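## Task

Take the lid resting at lid park LP1 and seat it completely on culture plate E01 in nest N1, leaving the plate where it was at the start. It only counts if the lid stays seated without the robot holding it; release it and back the gripper away afterwards.

## Robot and tools

Robot: a single arm with a two-finger parallel gripper, seen through one camera, cam_wrist (616x616, fisheye, K=[[199.055, 0, 302.211], [0, 199.652, 310.185], [0, 0, 1]], D=[-0.005, 0, 0, 0], theta_max_deg=90). The simulation keeps running while the operator thinks and writes, so long pauses let things happen.

Frames: everything is in the scene frame. Its origin sits on the table surface directly beneath the arm's base; +z is up, and +y lies to the left when facing along +x. The base may be slightly tilted. The reported hand position is approximate and gets less accurate at long reach. Gripper axes: the fingers point along the gripper's +z and close along its y. end_effector_position is the point between the pads when closed; closed fingertips extend about 33 mm past it, fully open ones about 9 mm. Closing pushes the fingertips roughly 24 mm further out from the arm, so leave that margin above any surface before closing.

The row (used by both motion tools): 10 numbers [x, y, z, qw, qx, qy, qz, position, force_limit, speed]. x, y, z are an absolute target position for end_effector_position in metres; qw, qx, qy, qz are an absolute target orientation quaternion, w first, both in the scene frame. Include the wanted quaternion in every row, since the reported one can drift. The last three numbers are gripper settings, each in [-1, 1]: position (+1 fully open at 140 mm, pads touch near -0.8, -1 closes until blocked); force_limit (about 14 N at -1, 60 N at 0, 107 N at +1 for parts up to 40 mm wide); speed of the finger gap (about 30 mm/s at -1, 140 at 0, 250 at +1). A row is rejected if its target is more than 0.6 m from the last reported position along any gripper axis. Each control step the command is limited to within 70 mm and 16 degrees of the measured pose; damped inverse kinematics then drives the joints, favouring position over orientation. The elbow cannot fully straighten.

execute_actions: argument actions is a list holding at most one item, plus optional pictures (boolean, images included by default). Empty list: just report the state. An item with rows (1 to 15 rows) and steps (at most 15, default 15; each step 1/30 s) applies one row per step, repeating the final row. An item with only steps (up to 300) is a wait counted from the previous result, reply time included. After the last step the arm only continues to the last clipped pose, so a far target may need several calls; read the pose in the result. Refused calls send nothing.

move: target is one row; speed is the path's top speed in m/s (0.002 to 0.5, default 0.25; rotation limited to twice that in rad/s). The gripper follows a straight path of 0.5 to 10 s toward the target, taking the shorter rotation; paths longer than 10 s stop early. The finger values are applied at the start. It does not slow for obstacles, may lag, stray or overshoot speed, especially near full reach. Faster contact hits harder, and aiming further past a contact presses harder. The result adds a move: line giving the outcome (done, off_target, moving, held, fault) and limits (paced means the pose was clipped; held means a check blocked steps, after which the arm can lurch fast), plus distance from target.

wait: seconds (0 to 10); runs the scene without new commands. Fingers still in motion keep moving.

zoom_image: camera must be "cam_wrist"; region [x0, y0, x1, y1] in image pixels from the top-left, at most 504 by 504, gives a sharper close-up of the latest image.

finished_scene: scene is the integer of the current scene; irreversibly ends it, grades it, and hands over the next task. Replying without any tool call ends everything.

Reading results: the state line gives pose and gripper data. object_status: 0 moving, 1 blocked while opening, 2 blocked while closing (a grip), 3 reached the commanded position or pads met (thin items may still be held). Check for 2 after commanding -1. Stopped fingers stay until a position differing by at least 0.01 is sent, or the object yields or is lost. To squeeze harder during status 2, raise force_limit and switch position between -1 and -0.98. position_measured is in counts: 3 fully open, 230 pads closed, not linear in mm. "pose unreachable" and HELD mark steps where the clearance check (which treats the base mount or post as arm) altered or blocked the command. Hand target shows the pose the controller is driving toward.

Hazards: joint load limits (N m) are waist 35, shoulder 35, upper arm roll 32, elbow 30, forearm roll 12, wrist pitch 12, wrist roll 12, counting held weight; hitting one freezes the arm for 10 s and drops the rest of the call. Holding loads heats motors; a MOTOR HOT warning precedes an OVER-TEMPERATURE FAULT that brakes the arm until cooled. Joint ranges (rad): waist -2.744 to 2.744, shoulder -1.784 to 1.784, upper arm roll -2.901 to 2.901, elbow -3.042 to -0.152, forearm roll -2.807 to 2.807, wrist pitch 0.544 to 4.517, wrist roll -3.016 to 3.016. Objects may be tugged or nudged occasionally. Anything falling off the table ends the scene. Avoid drops, slips, slamming the lid, hard collisions and heavy pushing on the plate; lower the lid gently, release, and lift away.

Each tool is called after "Call:" as name(argument=value, ...), one argument or row to a line, values as JSON.

## Session

Call:
execute_actions(
  actions=[],
)

Scene clock: 0.00 s of 6000.00 s.
end_effector_position=(+0.5361, -0.0890, +0.1643) position_measured=3 object_status=3 end_effector_quat_wxyz=(-0.093, -0.346, +0.907, +0.221)
Joint positions: [-0.274  0.448 -0.043 -1.605  0.245  1.616  0.474]
Joint velocities: [ 0.002  0.    -0.001  0.001  0.001  0.    -0.001]
Hand target: +0.536, -0.089, +0.164; -0.093, -0.346, +0.907, +0.221

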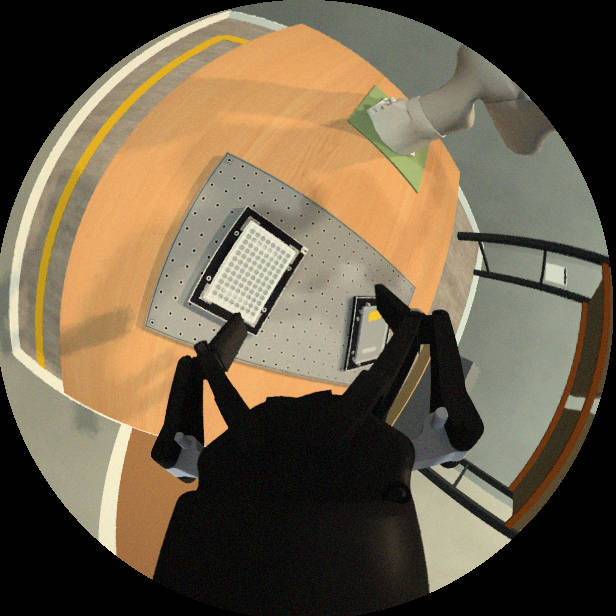

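Call:
move(
  target=[0.40, -0.02, 0.30, 0, -0.358, 0.934, 0, 1, 0, 0],
  speed=0.3,
)

Scene clock: 17.50 s of 6000.00 s.
end_effector_position=(+0.3985, -0.0215, +0.3035) position_measured=3 object_status=3 end_effector_quat_wxyz=(-0.000, -0.365, +0.931, -0.000)
Joint positions: [-0.219 -0.502  0.128 -2.364  0.063  1.862  0.713]
Joint velocities: [-0.01   0.001  0.01   0.001 -0.     0.001  0.025]
Hand target: +0.399, -0.021, +0.304; +0.001, -0.358, +0.934, -0.001
Off the commanded pose: 0.004 m, 1 deg.
After step 90, 12.90 s passed at rest.
move: off_target

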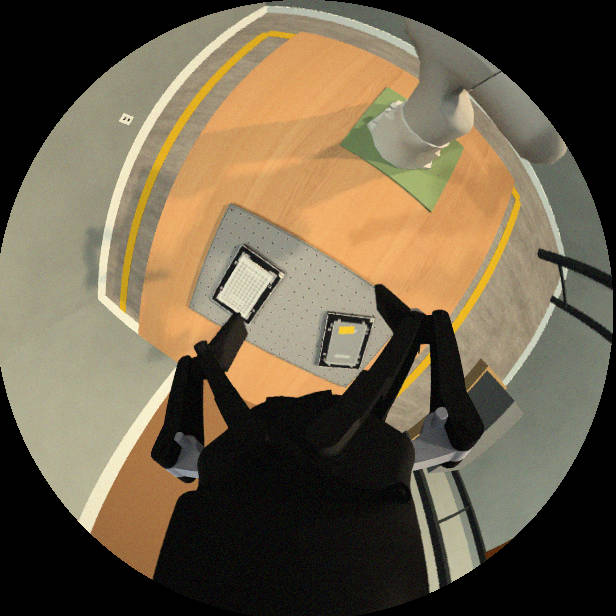

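Call:
zoom_image(
  camera="cam_wrist",
  region=[150, 180, 450, 420],
)

Region (150, 180, 450, 420) of cam_wrist's 616x616 image, scaled by 1.680, with more detail than that image has; it fills the top 403 rows of this view, and the rest is white.

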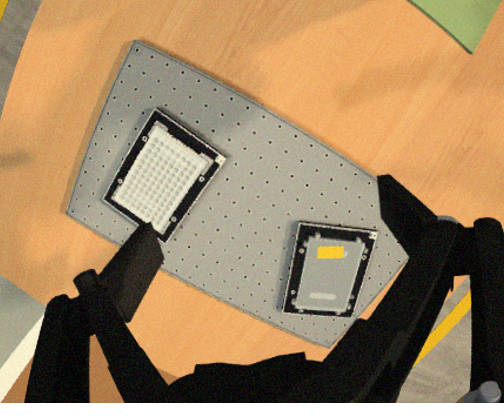

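Call:
zoom_image(
  camera="cam_wrist",
  region=[290, 290, 410, 390],
)

Region (290, 290, 410, 390) of cam_wrist's 616x616 image, scaled by 4.200, with more detail than that image has.

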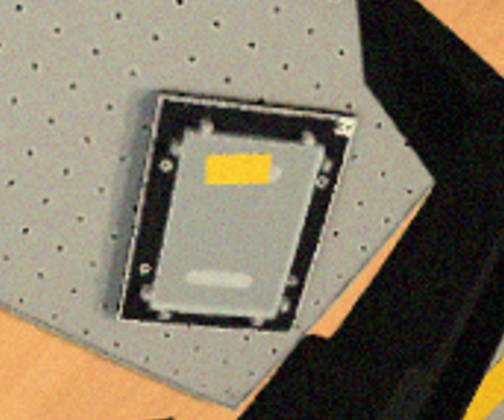

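Call:
move(
  target=[0.35, 0.05, 0.16, 0, -0.358, 0.934, 0, 1, 0, 0],
  speed=0.3,
)

Scene clock: 47.33 s of 6000.00 s.
end_effector_position=(+0.3483, +0.0494, +0.1608) position_measured=3 object_status=3 end_effector_quat_wxyz=(-0.001, -0.364, +0.931, +0.000)
Joint positions: [-0.149 -0.541  0.284 -2.759  0.182  2.222  0.825]
Joint velocities: [-0.003  0.001  0.003 -0.     0.003  0.012  0.014]
Hand target: +0.349, +0.050, +0.160; +0.000, -0.358, +0.934, +0.001
Off the commanded pose: 0.002 m, 1 deg.
After step 90, 25.47 s passed at rest.
move: done

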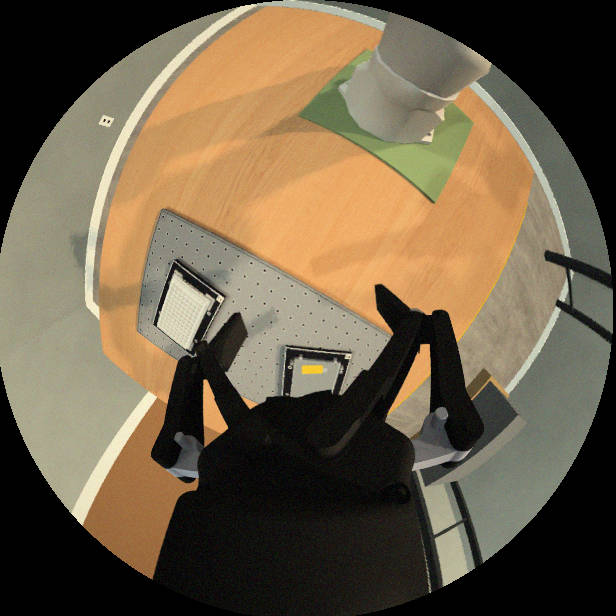

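Call:
move(
  target=[0.49, 0.228, 0.14, 0, -0.304, 0.9527, 0, 1, 0, 0],
  speed=0.3,
)

Scene clock: 117.23 s of 6000.00 s.
end_effector_position=(+0.4868, +0.2349, +0.1400) position_measured=3 object_status=3 end_effector_quat_wxyz=(+0.003, -0.310, +0.951, +0.009)
Joint positions: [-0.117  0.093  0.55  -2.206 -0.041  2.289  1.412]
Joint velocities: [ 0.     0.001 -0.001  0.001 -0.002 -0.003  0.029]
Hand target: +0.487, +0.234, +0.140; +0.001, -0.304, +0.953, +0.007
Off the commanded pose: 0.008 m, 1 deg.
After step 90, 64.93 s passed at rest.
move: off_target

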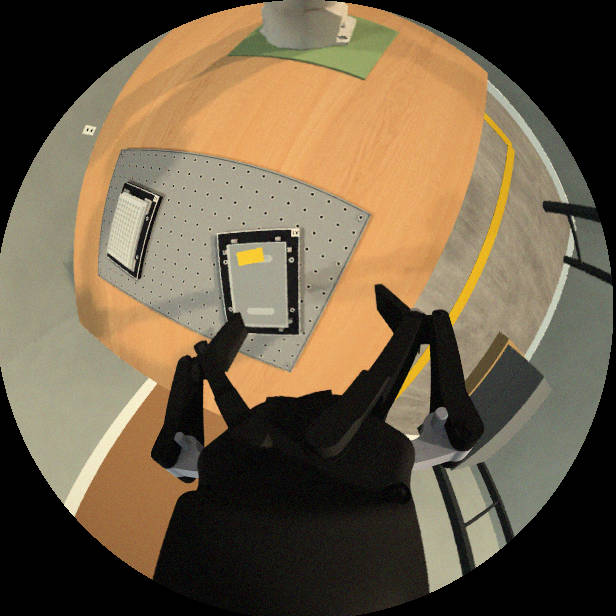

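Call:
zoom_image(
  camera="cam_wrist",
  region=[180, 200, 460, 380],
)

Region (180, 200, 460, 380) of cam_wrist's 616x616 image, scaled by 1.800, with more detail than that image has; it fills the top 324 rows of this view, and the rest is white.

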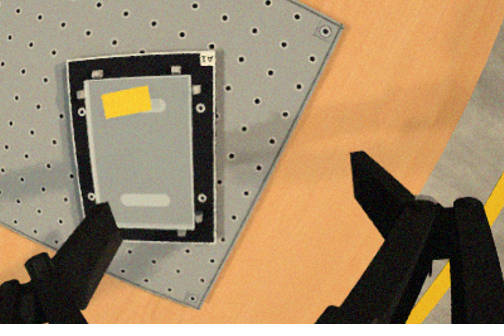

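Call:
move(
  target=[0.5434, 0.1895, 0.08, 0, -0.304, 0.9527, 0, 1, 0, 0],
  speed=0.15,
)

Scene clock: 132.47 s of 6000.00 s.
end_effector_position=(+0.5422, +0.1893, +0.0794) position_measured=3 object_status=3 end_effector_quat_wxyz=(-0.002, -0.302, +0.953, +0.001)
Joint positions: [-0.133  0.306  0.464 -2.107 -0.189  2.366  1.421]
Joint velocities: [ 0.     0.001 -0.001  0.001 -0.006  0.006 -0.   ]
Hand target: +0.544, +0.190, +0.080; +0.001, -0.303, +0.953, +0.000
Off the commanded pose: 0.001 m, 0 deg.
After step 90, 11.07 s passed at rest.
move: done

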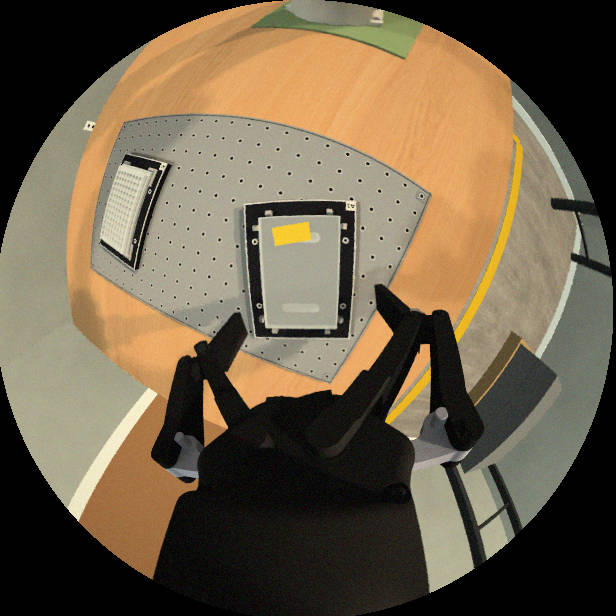

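Call:
zoom_image(
  camera="cam_wrist",
  region=[180, 180, 460, 380],
)

Region (180, 180, 460, 380) of cam_wrist's 616x616 image, scaled by 1.800, with more detail than that image has; it fills the top 360 rows of this view, and the rest is white.

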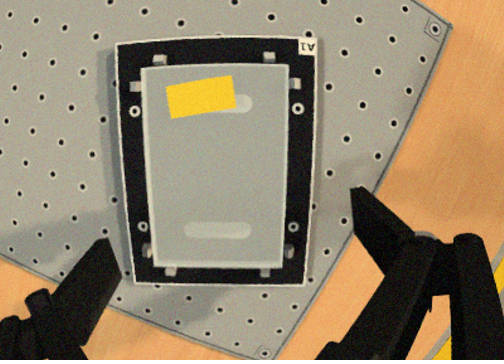

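Call:
move(
  target=[0.5394, 0.1744, 0.05, 0, -0.304, 0.9527, 0, 1, 0, 0],
  speed=0.08,
)

Scene clock: 152.73 s of 6000.00 s.
end_effector_position=(+0.5387, +0.1754, +0.0506) position_measured=3 object_status=3 end_effector_quat_wxyz=(-0.002, -0.302, +0.953, +0.001)
Joint positions: [-0.138  0.34   0.442 -2.147 -0.219  2.438  1.421]
Joint velocities: [-0.001  0.001  0.001  0.    -0.002  0.011 -0.001]
Hand target: +0.540, +0.174, +0.050; +0.000, -0.304, +0.953, -0.000
Off the commanded pose: 0.001 m, 0 deg.
After step 90, 16.33 s passed at rest.
move: done

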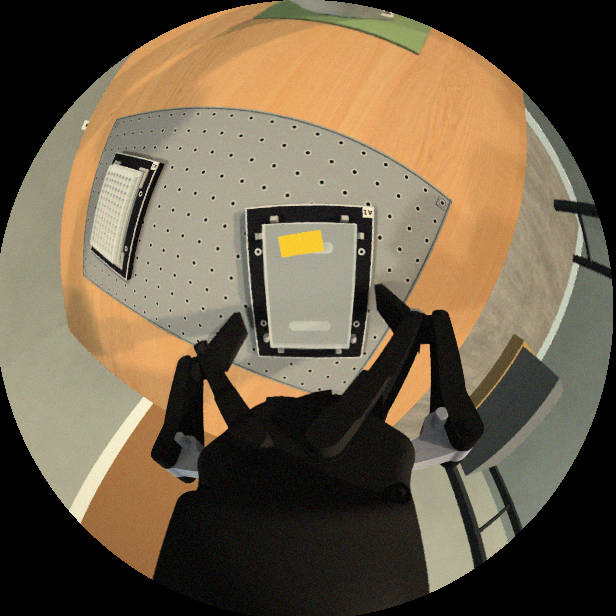

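Call:
zoom_image(
  camera="cam_wrist",
  region=[180, 190, 460, 390],
)

Region (180, 190, 460, 390) of cam_wrist's 616x616 image, scaled by 1.800, with more detail than that image has; it fills the top 360 rows of this view, and the rest is white.

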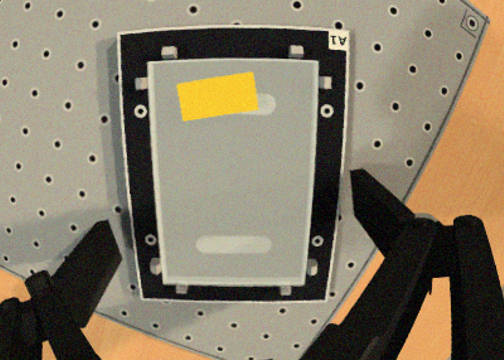

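Call:
zoom_image(
  camera="cam_wrist",
  region=[60, 140, 180, 290],
)

Call:
zoom_image(
  camera="cam_wrist",
  region=[230, 195, 390, 370],
)

Region (60, 140, 180, 290) of cam_wrist's 616x616 image, scaled by 3.360, with more detail than that image has; it fills the left 403 columns of this view, and the rest is white.

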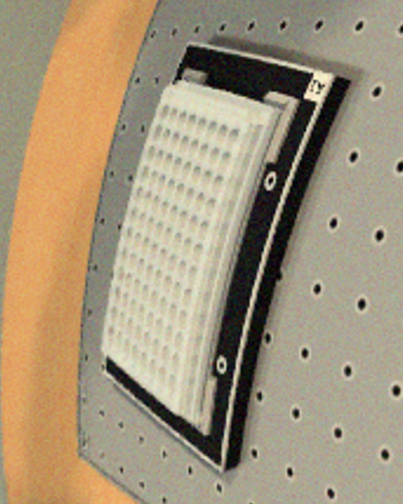

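Region (230, 195, 390, 370) of cam_wrist's 616x616 image, scaled by 2.880, with more detail than that image has; it fills the left 461 columns of this view, and the rest is white.

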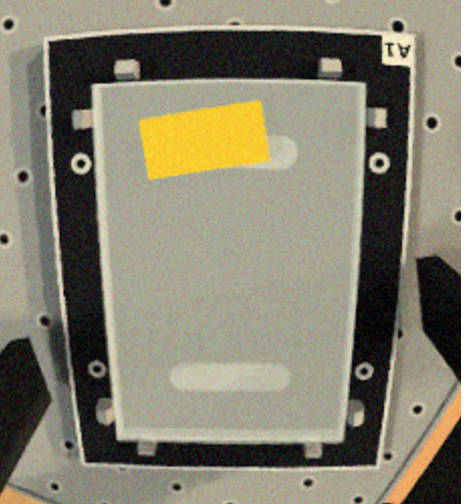

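Call:
move(
  target=[0.5329, 0.1698, 0.078, 0, -0.304, 0.9527, 0, 0.49, 0, -1],
  speed=0.1,
)

Scene clock: 205.90 s of 6000.00 s.
end_effector_position=(+0.5351, +0.1696, +0.0786) position_measured=67 object_status=0 end_effector_quat_wxyz=(+0.002, -0.302, +0.953, -0.001)
Joint positions: [-0.17   0.266  0.469 -2.167 -0.18   2.399  1.39 ]
Joint velocities: [-0.001 -0.    -0.     0.    -0.    -0.    -0.001]
Hand target: +0.533, +0.170, +0.078; +0.000, -0.304, +0.953, -0.000
Off the commanded pose: 0.002 m, 0 deg.
After step 90, 48.63 s passed at rest.
move: done

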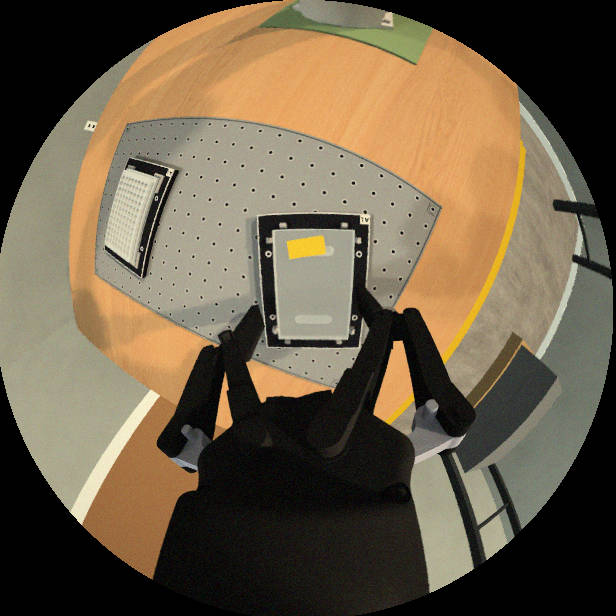

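Call:
execute_actions(
  actions=[],
)

Scene clock: 208.90 s of 6000.00 s.
end_effector_position=(+0.5350, +0.1696, +0.0786) position_measured=67 object_status=3 end_effector_quat_wxyz=(+0.002, -0.302, +0.953, -0.001)
Joint positions: [-0.17   0.266  0.47  -2.167 -0.18   2.399  1.389]
Joint velocities: [-0.001  0.001 -0.001  0.    -0.    -0.    -0.   ]
Hand target: +0.533, +0.170, +0.078; +0.000, -0.304, +0.953, -0.000
Off the commanded pose: 0.002 m, 0 deg.
Steps of this call (steps 1 to 90: nothing new was sent). Readings (end_effector_position | what the end effector reports):
1: (+0.5351, +0.1696, +0.0786) | position_measured=67 object_status=3
2: (+0.5351, +0.1696, +0.0786) | position_measured=67 object_status=3
4: (+0.5351, +0.1696, +0.0786) | position_measured=67 object_status=3
8: (+0.5351, +0.1696, +0.0786) | position_measured=67 object_status=3
90: the state above

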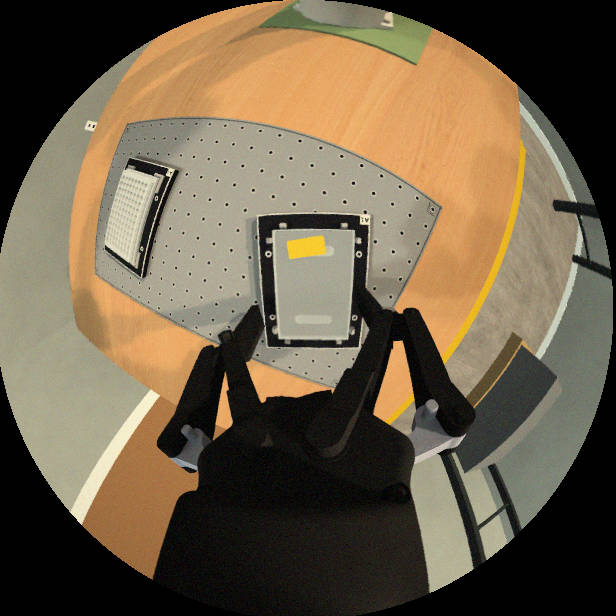

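Call:
zoom_image(
  camera="cam_wrist",
  region=[200, 200, 440, 380],
)

Region (200, 200, 440, 380) of cam_wrist's 616x616 image, scaled by 2.100, with more detail than that image has; it fills the top 378 rows of this view, and the rest is white.

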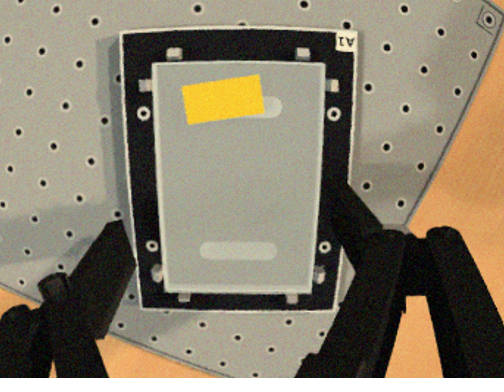

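Call:
zoom_image(
  camera="cam_wrist",
  region=[120, 270, 520, 520],
)

Region (120, 270, 520, 520) of cam_wrist's 616x616 image, scaled by 1.260, with more detail than that image has; it fills the top 315 rows of this view, and the rest is white.

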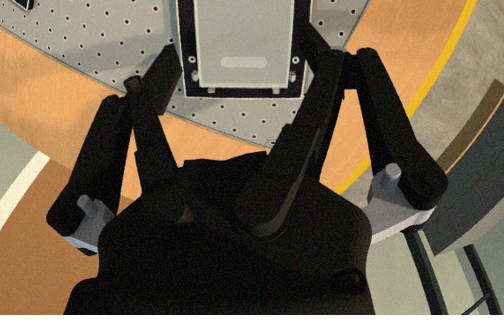

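Call:
move(
  target=[0.5329, 0.1698, 0.078, 0, -0.2181, 0.9759, 0, 0.49, 0, -1],
  speed=0.1,
)

Scene clock: 249.50 s of 6000.00 s.
end_effector_position=(+0.5340, +0.1700, +0.0780) position_measured=67 object_status=3 end_effector_quat_wxyz=(+0.001, -0.227, +0.974, -0.001)
Joint positions: [-0.132  0.262  0.432 -2.168 -0.163  2.399  1.534]
Joint velocities: [ 0.     0.001  0.    -0.001  0.     0.     0.03 ]
Hand target: +0.533, +0.170, +0.078; -0.000, -0.218, +0.976, -0.000
Off the commanded pose: 0.001 m, 1 deg.
After step 90, 36.13 s passed at rest.
move: done

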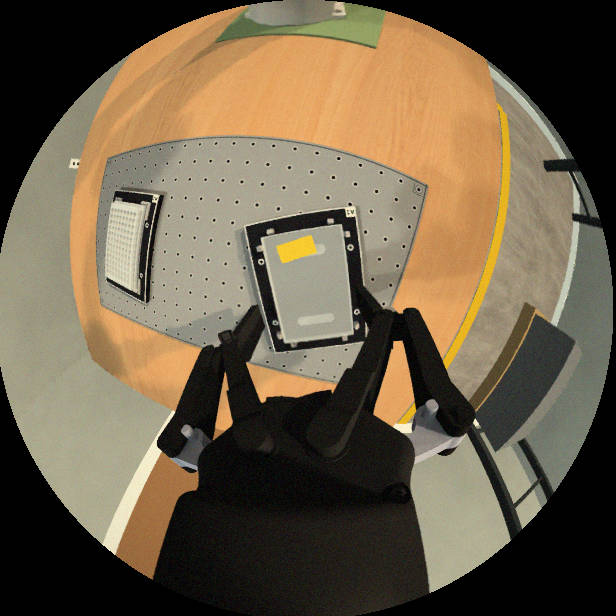

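Call:
zoom_image(
  camera="cam_wrist",
  region=[200, 200, 440, 380],
)

Region (200, 200, 440, 380) of cam_wrist's 616x616 image, scaled by 2.100, with more detail than that image has; it fills the top 378 rows of this view, and the rest is white.

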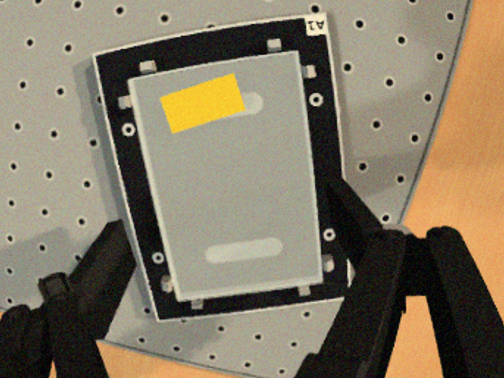

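Call:
move(
  target=[0.526, 0.171, 0.064, 0, -0.2181, 0.9759, 0, 0.49, 0, -1],
  speed=0.03,
)

Scene clock: 276.63 s of 6000.00 s.
end_effector_position=(+0.5252, +0.1712, +0.0648) position_measured=67 object_status=3 end_effector_quat_wxyz=(-0.002, -0.222, +0.975, +0.001)
Joint positions: [-0.126  0.27   0.428 -2.196 -0.167  2.429  1.554]
Joint velocities: [ 0.004 -0.    -0.007  0.     0.     0.017  0.01 ]
Hand target: +0.526, +0.171, +0.064; -0.000, -0.218, +0.976, +0.000
Off the commanded pose: 0.001 m, 0 deg.
After step 90, 23.33 s passed at rest.
move: done

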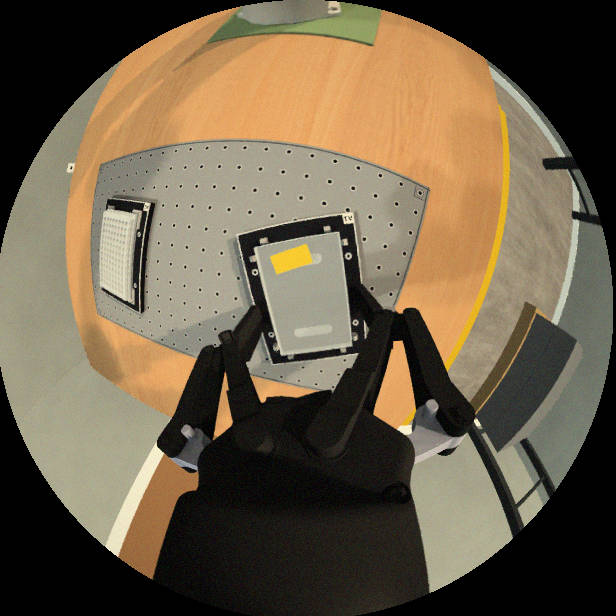

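Call:
zoom_image(
  camera="cam_wrist",
  region=[200, 200, 440, 380],
)

Region (200, 200, 440, 380) of cam_wrist's 616x616 image, scaled by 2.100, with more detail than that image has; it fills the top 378 rows of this view, and the rest is white.

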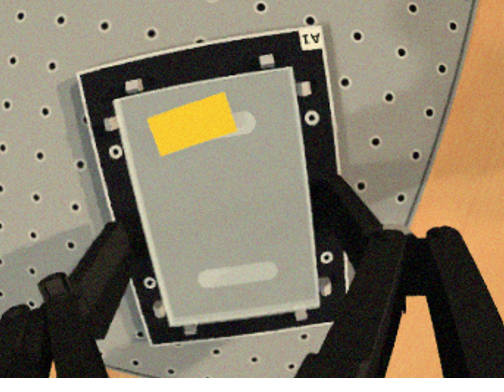

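Call:
execute_actions(
  actions=[
    {"rows": [[0.526, 0.171, 0.060, 0, -0.2181, 0.9759, 0, 0.49, 0, -1]], "steps": 15},
  ],
  pictures=false,
)

Scene clock: 287.53 s of 6000.00 s.
end_effector_position=(+0.5257, +0.1714, +0.0610) position_measured=67 object_status=3 end_effector_quat_wxyz=(-0.001, -0.220, +0.975, +0.001)
Joint positions: [-0.122  0.278  0.424 -2.198 -0.172  2.44   1.56 ]
Joint velocities: [ 0.003  0.001 -0.003 -0.001 -0.001  0.004  0.004]
Hand target: +0.526, +0.171, +0.060; -0.000, -0.218, +0.976, +0.000
Off the commanded pose: 0.001 m, 0 deg.
Steps of this call (steps 1 to 90: nothing new was sent; then 7.40 s passed at rest; steps 91 to 105: all 15 steps of this action). Readings (end_effector_position | what the end effector reports):
91: (+0.5261, +0.1714, +0.0647) | position_measured=67 object_status=3
92: (+0.5261, +0.1715, +0.0638) | position_measured=67 object_status=3
94: (+0.5255, +0.1713, +0.0621) | position_measured=67 object_status=3
98: (+0.5253, +0.1712, +0.0609) | position_measured=67 object_status=3
105: the state above

Call:
execute_actions(
  actions=[
    {"rows": [[0.526, 0.171, 0.056, 0, -0.2181, 0.9759, 0, 0.49, 0, -1]], "steps": 15},
  ],
  pictures=false,
)

Scene clock: 289.00 s of 6000.00 s.
end_effector_position=(+0.5263, +0.1715, +0.0605) position_measured=67 object_status=3 end_effector_quat_wxyz=(+0.000, -0.222, +0.975, -0.000)
Joint positions: [-0.119  0.279  0.421 -2.198 -0.176  2.443  1.561]
Joint velocities: [ 0.002  0.001 -0.002 -0.001  0.    -0.    -0.   ]
Hand target: +0.526, +0.171, +0.056; -0.000, -0.218, +0.976, +0.000
Off the commanded pose: 0.005 m, 0 deg.
Steps of this call (steps 1 to 29: nothing new was sent; steps 30 to 44: all 15 steps of this action). Readings (end_effector_position | what the end effector reports):
30: (+0.5261, +0.1714, +0.0607) | position_measured=67 object_status=3
31: (+0.5263, +0.1714, +0.0604) | position_measured=67 object_status=3
33: (+0.5263, +0.1715, +0.0604) | position_measured=67 object_status=3
37: (+0.5263, +0.1715, +0.0605) | position_measured=67 object_status=3
44: the state above

Call:
execute_actions(
  actions=[
    {"rows": [[0.526, 0.171, 0.0625, 0, -0.2181, 0.9759, 0, 0.49, 0, -1]], "steps": 15},
  ],
)

Call:
zoom_image(
  camera="cam_wrist",
  region=[200, 200, 440, 380],
)

Scene clock: 291.47 s of 6000.00 s.
end_effector_position=(+0.5271, +0.1715, +0.0623) position_measured=67 object_status=3 end_effector_quat_wxyz=(+0.002, -0.221, +0.975, -0.001)
Joint positions: [-0.118  0.275  0.42  -2.198 -0.175  2.443  1.561]
Joint velocities: [ 0.     0.     0.    -0.001  0.    -0.     0.001]
Hand target: +0.526, +0.171, +0.062; +0.000, -0.218, +0.976, -0.000
Off the commanded pose: 0.001 m, 0 deg.
Steps of this call (steps 1 to 59: nothing new was sent; steps 60 to 74: all 15 steps of this action). Readings (end_effector_position | what the end effector reports):
60: (+0.5264, +0.1715, +0.0609) | position_measured=67 object_status=3
61: (+0.5266, +0.1715, +0.0614) | position_measured=67 object_status=3
63: (+0.5270, +0.1715, +0.0621) | position_measured=67 object_status=3
67: (+0.5271, +0.1715, +0.0623) | position_measured=67 object_status=3
74: the state above

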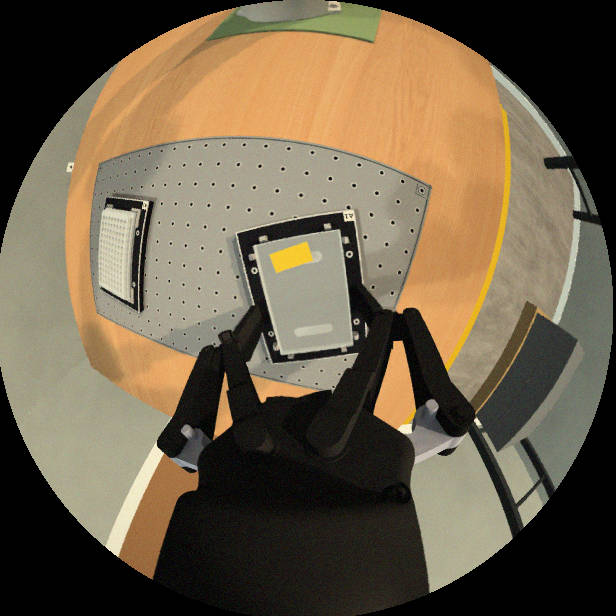

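Region (200, 200, 440, 380) of cam_wrist's 616x616 image, scaled by 2.100, with more detail than that image has; it fills the top 378 rows of this view, and the rest is white.

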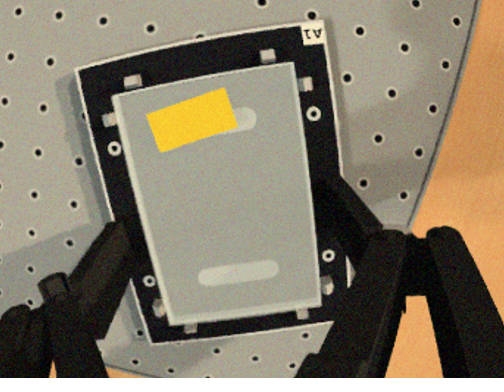

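Call:
execute_actions(
  actions=[
    {"rows": [[0.526, 0.171, 0.0652, 0, -0.2181, 0.9759, 0, 0.49, 0, -1]], "steps": 15},
  ],
  pictures=false,
)

Scene clock: 298.03 s of 6000.00 s.
end_effector_position=(+0.5270, +0.1710, +0.0647) position_measured=67 object_status=3 end_effector_quat_wxyz=(+0.002, -0.220, +0.976, -0.001)
Joint positions: [-0.118  0.27   0.42  -2.198 -0.171  2.438  1.561]
Joint velocities: [ 0.     0.001 -0.002 -0.     0.001 -0.001 -0.001]
Hand target: +0.526, +0.171, +0.065; +0.000, -0.218, +0.976, -0.000
Off the commanded pose: 0.001 m, 0 deg.
Steps of this call (steps 1 to 90: nothing new was sent; then 3.07 s passed at rest; steps 91 to 105: all 15 steps of this action). Readings (end_effector_position | what the end effector reports):
91: (+0.5270, +0.1714, +0.0626) | position_measured=67 object_status=3
92: (+0.5271, +0.1713, +0.0631) | position_measured=67 object_status=3
94: (+0.5273, +0.1712, +0.0642) | position_measured=67 object_status=3
98: (+0.5273, +0.1711, +0.0648) | position_measured=67 object_status=3
105: the state above

Call:
execute_actions(
  actions=[
    {"rows": [[0.526, 0.171, 0.0652, 0, -0.2181, 0.9759, 0, -1, 0.2, -0.5]], "steps": 15},
  ],
)

Scene clock: 299.27 s of 6000.00 s.
end_effector_position=(+0.5266, +0.1723, +0.0656) position_measured=105 object_status=2 end_effector_quat_wxyz=(+0.002, -0.220, +0.975, -0.000)
Joint positions: [-0.118  0.268  0.422 -2.198 -0.169  2.437  1.561]
Joint velocities: [ 0.001 -0.001 -0.     0.     0.001 -0.     0.001]
Hand target: +0.526, +0.171, +0.065; -0.000, -0.218, +0.976, -0.000
Off the commanded pose: 0.001 m, 0 deg.
Steps of this call (steps 1 to 22: nothing new was sent; steps 23 to 37: all 15 steps of this action). Readings (end_effector_position | what the end effector reports):
23: (+0.5269, +0.1710, +0.0647) | position_measured=67 object_status=0
24: (+0.5269, +0.1710, +0.0647) | position_measured=71 object_status=0
26: (+0.5269, +0.1710, +0.0647) | position_measured=80 object_status=0
30: (+0.5266, +0.1721, +0.0654) | position_measured=98 object_status=0
37: the state above

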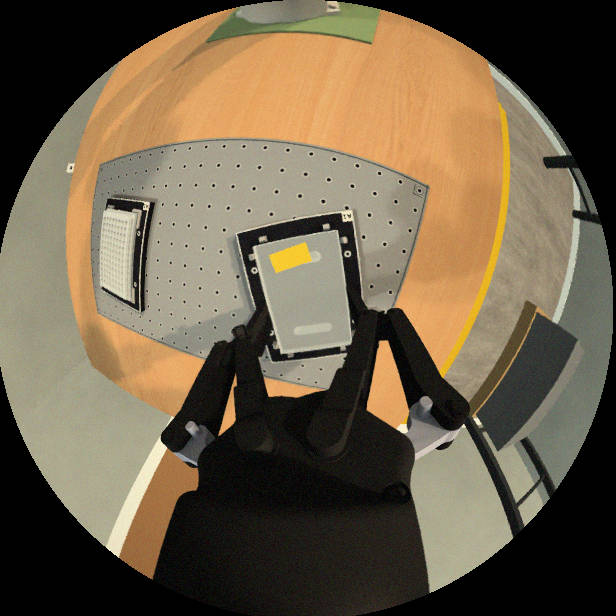

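Call:
move(
  target=[0.526, 0.171, 0.13, 0, -0.2181, 0.9759, 0, -1, 0.2, -0.5],
  speed=0.08,
)

Scene clock: 302.07 s of 6000.00 s.
end_effector_position=(+0.5270, +0.1705, +0.1295) position_measured=105 object_status=2 end_effector_quat_wxyz=(+0.002, -0.215, +0.977, -0.002)
Joint positions: [-0.139  0.149  0.447 -2.161 -0.09   2.294  1.514]
Joint velocities: [ 0.     0.001 -0.    -0.001  0.001 -0.011 -0.012]
Hand target: +0.526, +0.171, +0.130; -0.000, -0.219, +0.976, -0.001
Off the commanded pose: 0.001 m, 0 deg.
move: done

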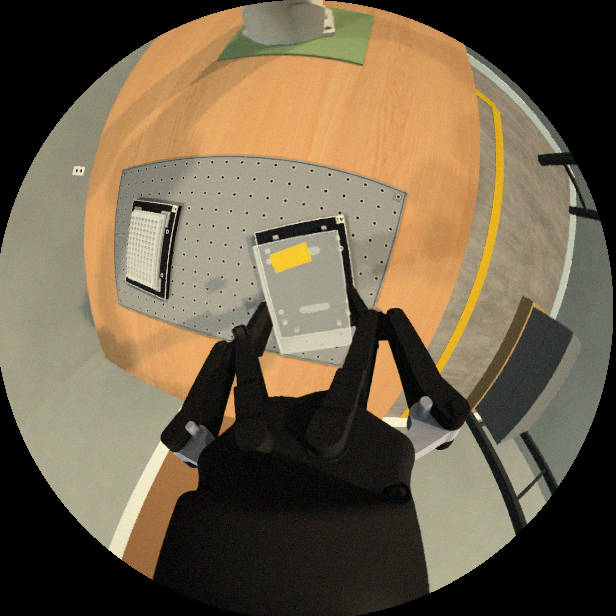

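Call:
zoom_image(
  camera="cam_wrist",
  region=[90, 170, 390, 370],
)

Region (90, 170, 390, 370) of cam_wrist's 616x616 image, scaled by 1.680, with more detail than that image has.

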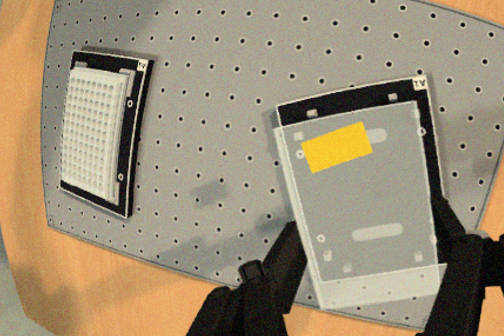

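Call:
move(
  target=[0.53, -0.095, 0.15, 0, 0.0454, 0.999, 0, -1, 0.2, -0.5],
  speed=0.2,
)

Scene clock: 317.07 s of 6000.00 s.
end_effector_position=(+0.5351, -0.1003, +0.1498) position_measured=105 object_status=2 end_effector_quat_wxyz=(+0.004, +0.044, +0.999, -0.006)
Joint positions: [-0.405  0.076  0.213 -2.185 -0.035  2.265  1.502]
Joint velocities: [-0.001  0.001 -0.     0.002  0.    -0.008 -0.   ]
Hand target: +0.535, -0.099, +0.150; +0.002, +0.045, +0.999, -0.004
Off the commanded pose: 0.007 m, 1 deg.
After step 90, 10.27 s passed at rest.
move: off_target

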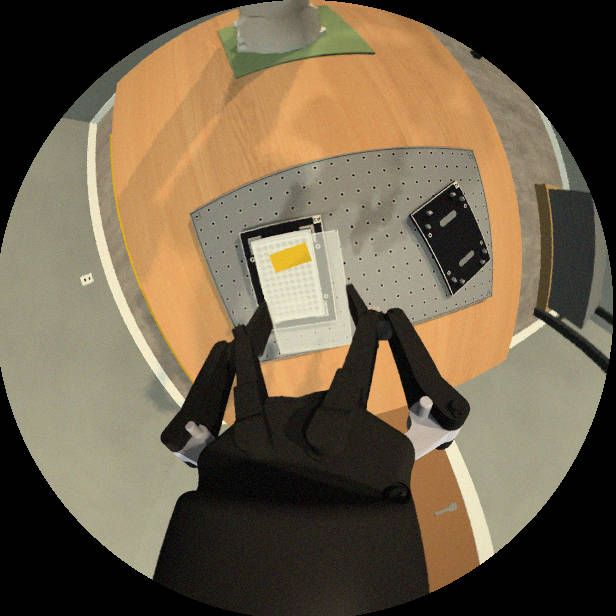

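Call:
zoom_image(
  camera="cam_wrist",
  region=[200, 190, 420, 370],
)

Region (200, 190, 420, 370) of cam_wrist's 616x616 image, scaled by 2.291, with more detail than that image has; it fills the top 412 rows of this view, and the rest is white.

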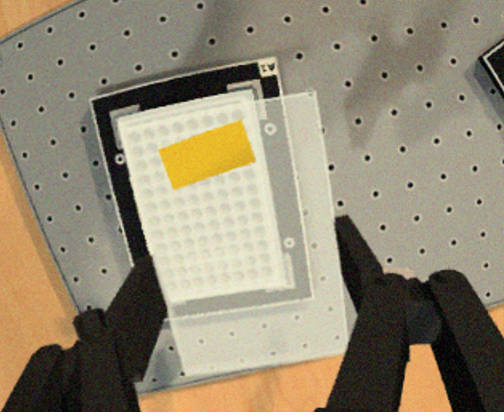

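Call:
move(
  target=[0.517, -0.124, 0.095, 0, 0.0454, 0.999, 0, -1, 0.2, -0.5],
  speed=0.08,
)

Scene clock: 337.53 s of 6000.00 s.
end_effector_position=(+0.5170, -0.1230, +0.0953) position_measured=105 object_status=2 end_effector_quat_wxyz=(-0.001, +0.051, +0.999, +0.001)
Joint positions: [-0.439  0.139  0.192 -2.26  -0.038  2.39   1.466]
Joint velocities: [ 0.001  0.001  0.001 -0.    -0.     0.011 -0.011]
Hand target: +0.517, -0.125, +0.095; +0.000, +0.046, +0.999, -0.000
Off the commanded pose: 0.001 m, 1 deg.
After step 90, 16.17 s passed at rest.
move: done

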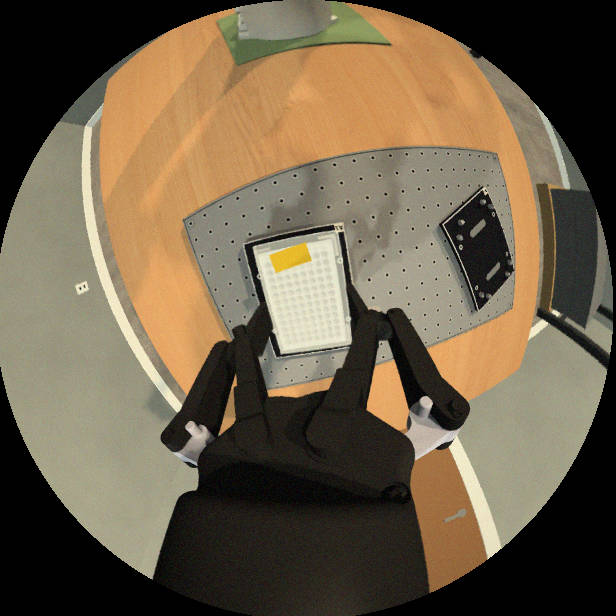

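Call:
zoom_image(
  camera="cam_wrist",
  region=[225, 210, 385, 370],
)

Region (225, 210, 385, 370) of cam_wrist's 616x616 image, scaled by 3.150, with more detail than that image has.

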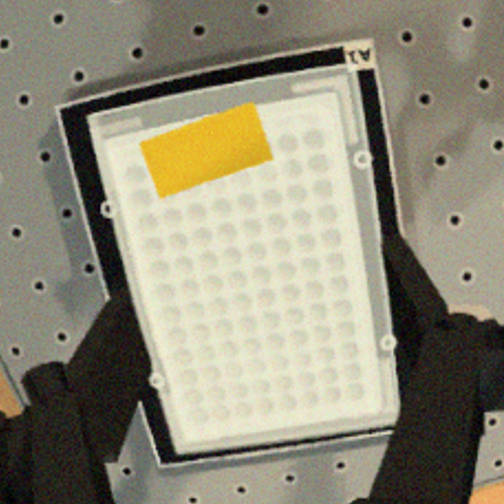

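Call:
move(
  target=[0.5209, -0.125, 0.083, 0, 0.0454, 0.999, 0, -1, 0.2, -0.5],
  speed=0.03,
)

Scene clock: 358.17 s of 6000.00 s.
end_effector_position=(+0.5184, -0.1229, +0.0822) position_measured=105 object_status=2 end_effector_quat_wxyz=(-0.003, +0.047, +0.999, +0.002)
Joint positions: [-0.439  0.169  0.192 -2.258 -0.046  2.414  1.463]
Joint velocities: [ 0.001  0.     0.     0.003 -0.003  0.012  0.   ]
Hand target: +0.521, -0.125, +0.083; +0.000, +0.046, +0.999, +0.000
Off the commanded pose: 0.003 m, 0 deg.
After step 90, 16.90 s passed at rest.
move: done

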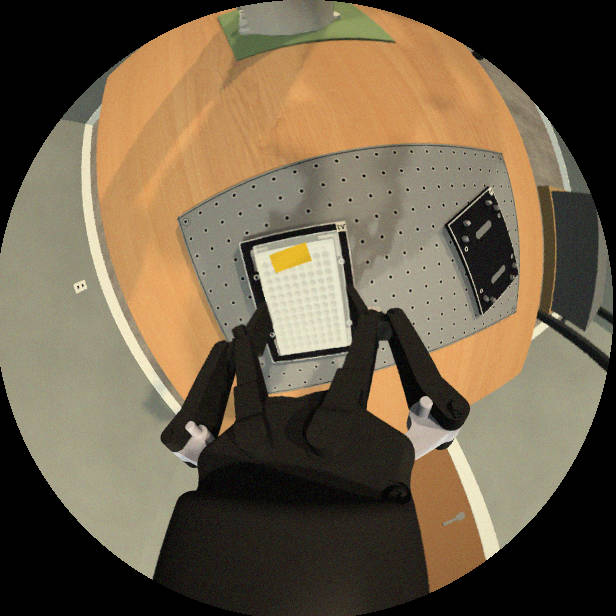

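Call:
zoom_image(
  camera="cam_wrist",
  region=[225, 210, 385, 370],
)

Region (225, 210, 385, 370) of cam_wrist's 616x616 image, scaled by 3.150, with more detail than that image has.

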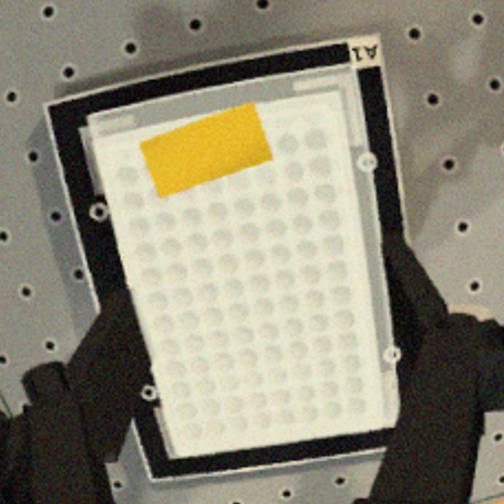

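Call:
execute_actions(
  actions=[
    {"rows": [[0.5225, -0.1262, 0.083, 0, 0.0454, 0.999, 0, -1, 0.2, -0.5]], "steps": 15},
  ],
  pictures=false,
)

Scene clock: 365.10 s of 6000.00 s.
end_effector_position=(+0.5217, -0.1239, +0.0829) position_measured=105 object_status=2 end_effector_quat_wxyz=(-0.001, +0.046, +0.999, +0.002)
Joint positions: [-0.439  0.174  0.192 -2.251 -0.047  2.416  1.463]
Joint velocities: [-0.001  0.     0.001  0.    -0.001 -0.    -0.001]
Hand target: +0.523, -0.126, +0.083; +0.000, +0.045, +0.999, +0.000
Off the commanded pose: 0.002 m, 0 deg.
Steps of this call (steps 1 to 90: nothing new was sent; then 3.43 s passed at rest; steps 91 to 105: all 15 steps of this action). Readings (end_effector_position | what the end effector reports):
91: (+0.5198, -0.1233, +0.0826) | position_measured=105 object_status=2
92: (+0.5205, -0.1235, +0.0827) | position_measured=105 object_status=2
94: (+0.5212, -0.1237, +0.0828) | position_measured=105 object_status=2
98: (+0.5216, -0.1239, +0.0829) | position_measured=105 object_status=2
105: the state above

Call:
execute_actions(
  actions=[
    {"rows": [[0.5225, -0.1262, 0.080, 0, 0.0454, 0.999, 0, -1, 0.2, -0.5]], "steps": 15},
  ],
)

Call:
zoom_image(
  camera="cam_wrist",
  region=[225, 210, 385, 370],
)

Scene clock: 367.70 s of 6000.00 s.
end_effector_position=(+0.5218, -0.1241, +0.0814) position_measured=105 object_status=2 end_effector_quat_wxyz=(-0.001, +0.046, +0.999, +0.001)
Joint positions: [-0.439  0.177  0.192 -2.251 -0.049  2.419  1.463]
Joint velocities: [-0.001  0.     0.001  0.001 -0.001 -0.001  0.001]
Hand target: +0.523, -0.126, +0.080; +0.000, +0.045, +0.999, +0.000
Off the commanded pose: 0.003 m, 0 deg.
Steps of this call (steps 1 to 63: nothing new was sent; steps 64 to 78: all 15 steps of this action). Readings (end_effector_position | what the end effector reports):
64: (+0.5219, -0.1241, +0.0827) | position_measured=105 object_status=2
65: (+0.5218, -0.1241, +0.0820) | position_measured=105 object_status=2
67: (+0.5218, -0.1241, +0.0814) | position_measured=105 object_status=2
71: (+0.5218, -0.1241, +0.0814) | position_measured=105 object_status=2
78: the state above

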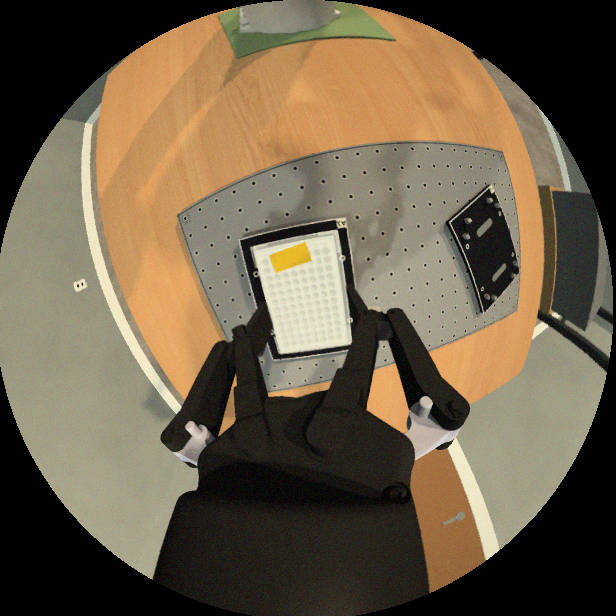

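Region (225, 210, 385, 370) of cam_wrist's 616x616 image, scaled by 3.150, with more detail than that image has.

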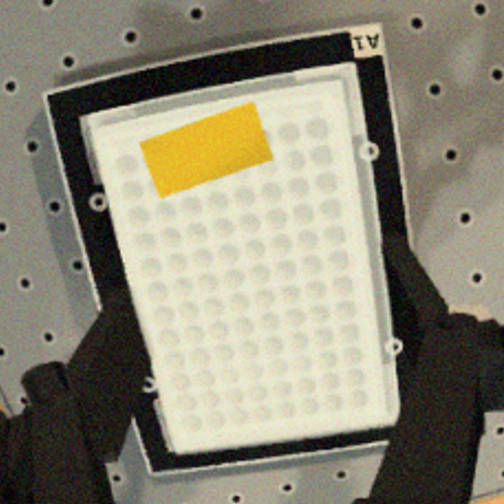

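Call:
zoom_image(
  camera="cam_wrist",
  region=[240, 225, 300, 285],
)

Region (240, 225, 300, 285) of cam_wrist's 616x616 image, scaled by 8.400, with more detail than that image has.

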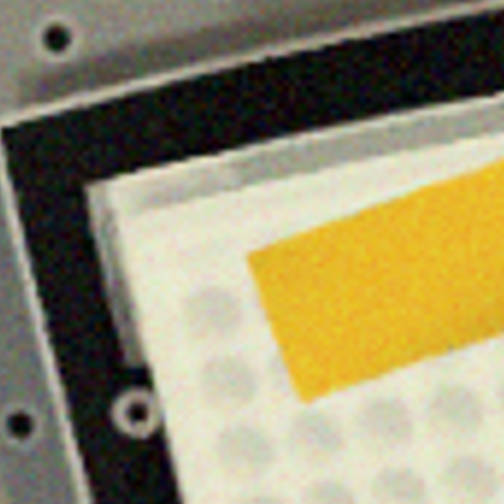

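Call:
zoom_image(
  camera="cam_wrist",
  region=[300, 225, 360, 285],
)

Region (300, 225, 360, 285) of cam_wrist's 616x616 image, scaled by 8.400, with more detail than that image has.

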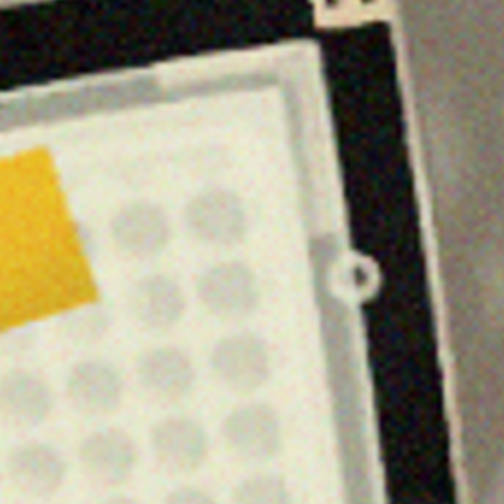

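Call:
zoom_image(
  camera="cam_wrist",
  region=[245, 235, 365, 355],
)

Region (245, 235, 365, 355) of cam_wrist's 616x616 image, scaled by 4.200, with more detail than that image has.

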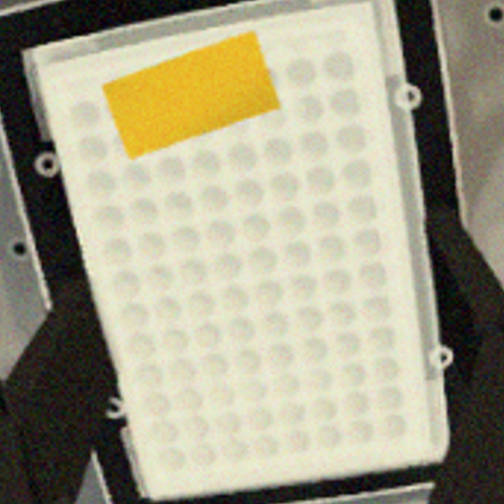

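Call:
execute_actions(
  actions=[
    {"rows": [[0.5225, -0.1262, 0.0845, 0, 0.0454, 0.999, 0, -1, 0.2, -0.5],[0.5225, -0.1262, 0.0845, 0, 0.0454, 0.999, 0, -1, 0.2, -0.5],[0.5225, -0.1262, 0.0845, 0, 0.0454, 0.999, 0, -1, 0.2, -0.5],[0.5225, -0.1262, 0.0845, 0, 0.0454, 0.999, 0, -1, 0.2, -0.5],[0.5223, -0.1287, 0.0845, 0, 0.0454, 0.999, 0, -1, 0.2, -0.5]], "steps": 15},
  ],
  pictures=false,
)

Scene clock: 416.47 s of 6000.00 s.
end_effector_position=(+0.5227, -0.1270, +0.0835) position_measured=105 object_status=2 end_effector_quat_wxyz=(+0.001, +0.048, +0.999, +0.001)
Joint positions: [-0.443  0.175  0.191 -2.249 -0.049  2.418  1.463]
Joint velocities: [-0.001 -0.001 -0.001 -0.001  0.    -0.     0.001]
Hand target: +0.522, -0.129, +0.085; +0.000, +0.045, +0.999, -0.000
Off the commanded pose: 0.002 m, 0 deg.
Steps of this call (steps 1 to 90: nothing new was sent; then 45.27 s passed at rest; steps 91 to 105: all 15 steps of this action). Readings (end_effector_position | what the end effector reports):
91: (+0.5218, -0.1242, +0.0816) | position_measured=105 object_status=2
92: (+0.5221, -0.1243, +0.0821) | position_measured=105 object_status=2
94: (+0.5225, -0.1245, +0.0829) | position_measured=105 object_status=2
98: (+0.5228, -0.1261, +0.0835) | position_measured=105 object_status=2
105: the state above

Call:
execute_actions(
  actions=[
    {"rows": [[0.5223, -0.1287, 0.0795, 0, 0.0454, 0.999, 0, -1, 0.2, -0.5]], "steps": 15},
  ],
  pictures=false,
)

Scene clock: 418.73 s of 6000.00 s.
end_effector_position=(+0.5223, -0.1270, +0.0808) position_measured=105 object_status=2 end_effector_quat_wxyz=(-0.001, +0.048, +0.999, +0.001)
Joint positions: [-0.443  0.18   0.191 -2.249 -0.05   2.421  1.463]
Joint velocities: [-0.001 -0.001  0.001 -0.     0.    -0.    -0.   ]
Hand target: +0.522, -0.129, +0.079; +0.000, +0.045, +0.999, +0.000
Off the commanded pose: 0.002 m, 0 deg.
Steps of this call (steps 1 to 53: nothing new was sent; steps 54 to 68: all 15 steps of this action). Readings (end_effector_position | what the end effector reports):
54: (+0.5227, -0.1272, +0.0833) | position_measured=105 object_status=2
55: (+0.5226, -0.1271, +0.0825) | position_measured=105 object_status=2
57: (+0.5221, -0.1269, +0.0810) | position_measured=105 object_status=2
61: (+0.5223, -0.1270, +0.0808) | position_measured=105 object_status=2
68: the state above


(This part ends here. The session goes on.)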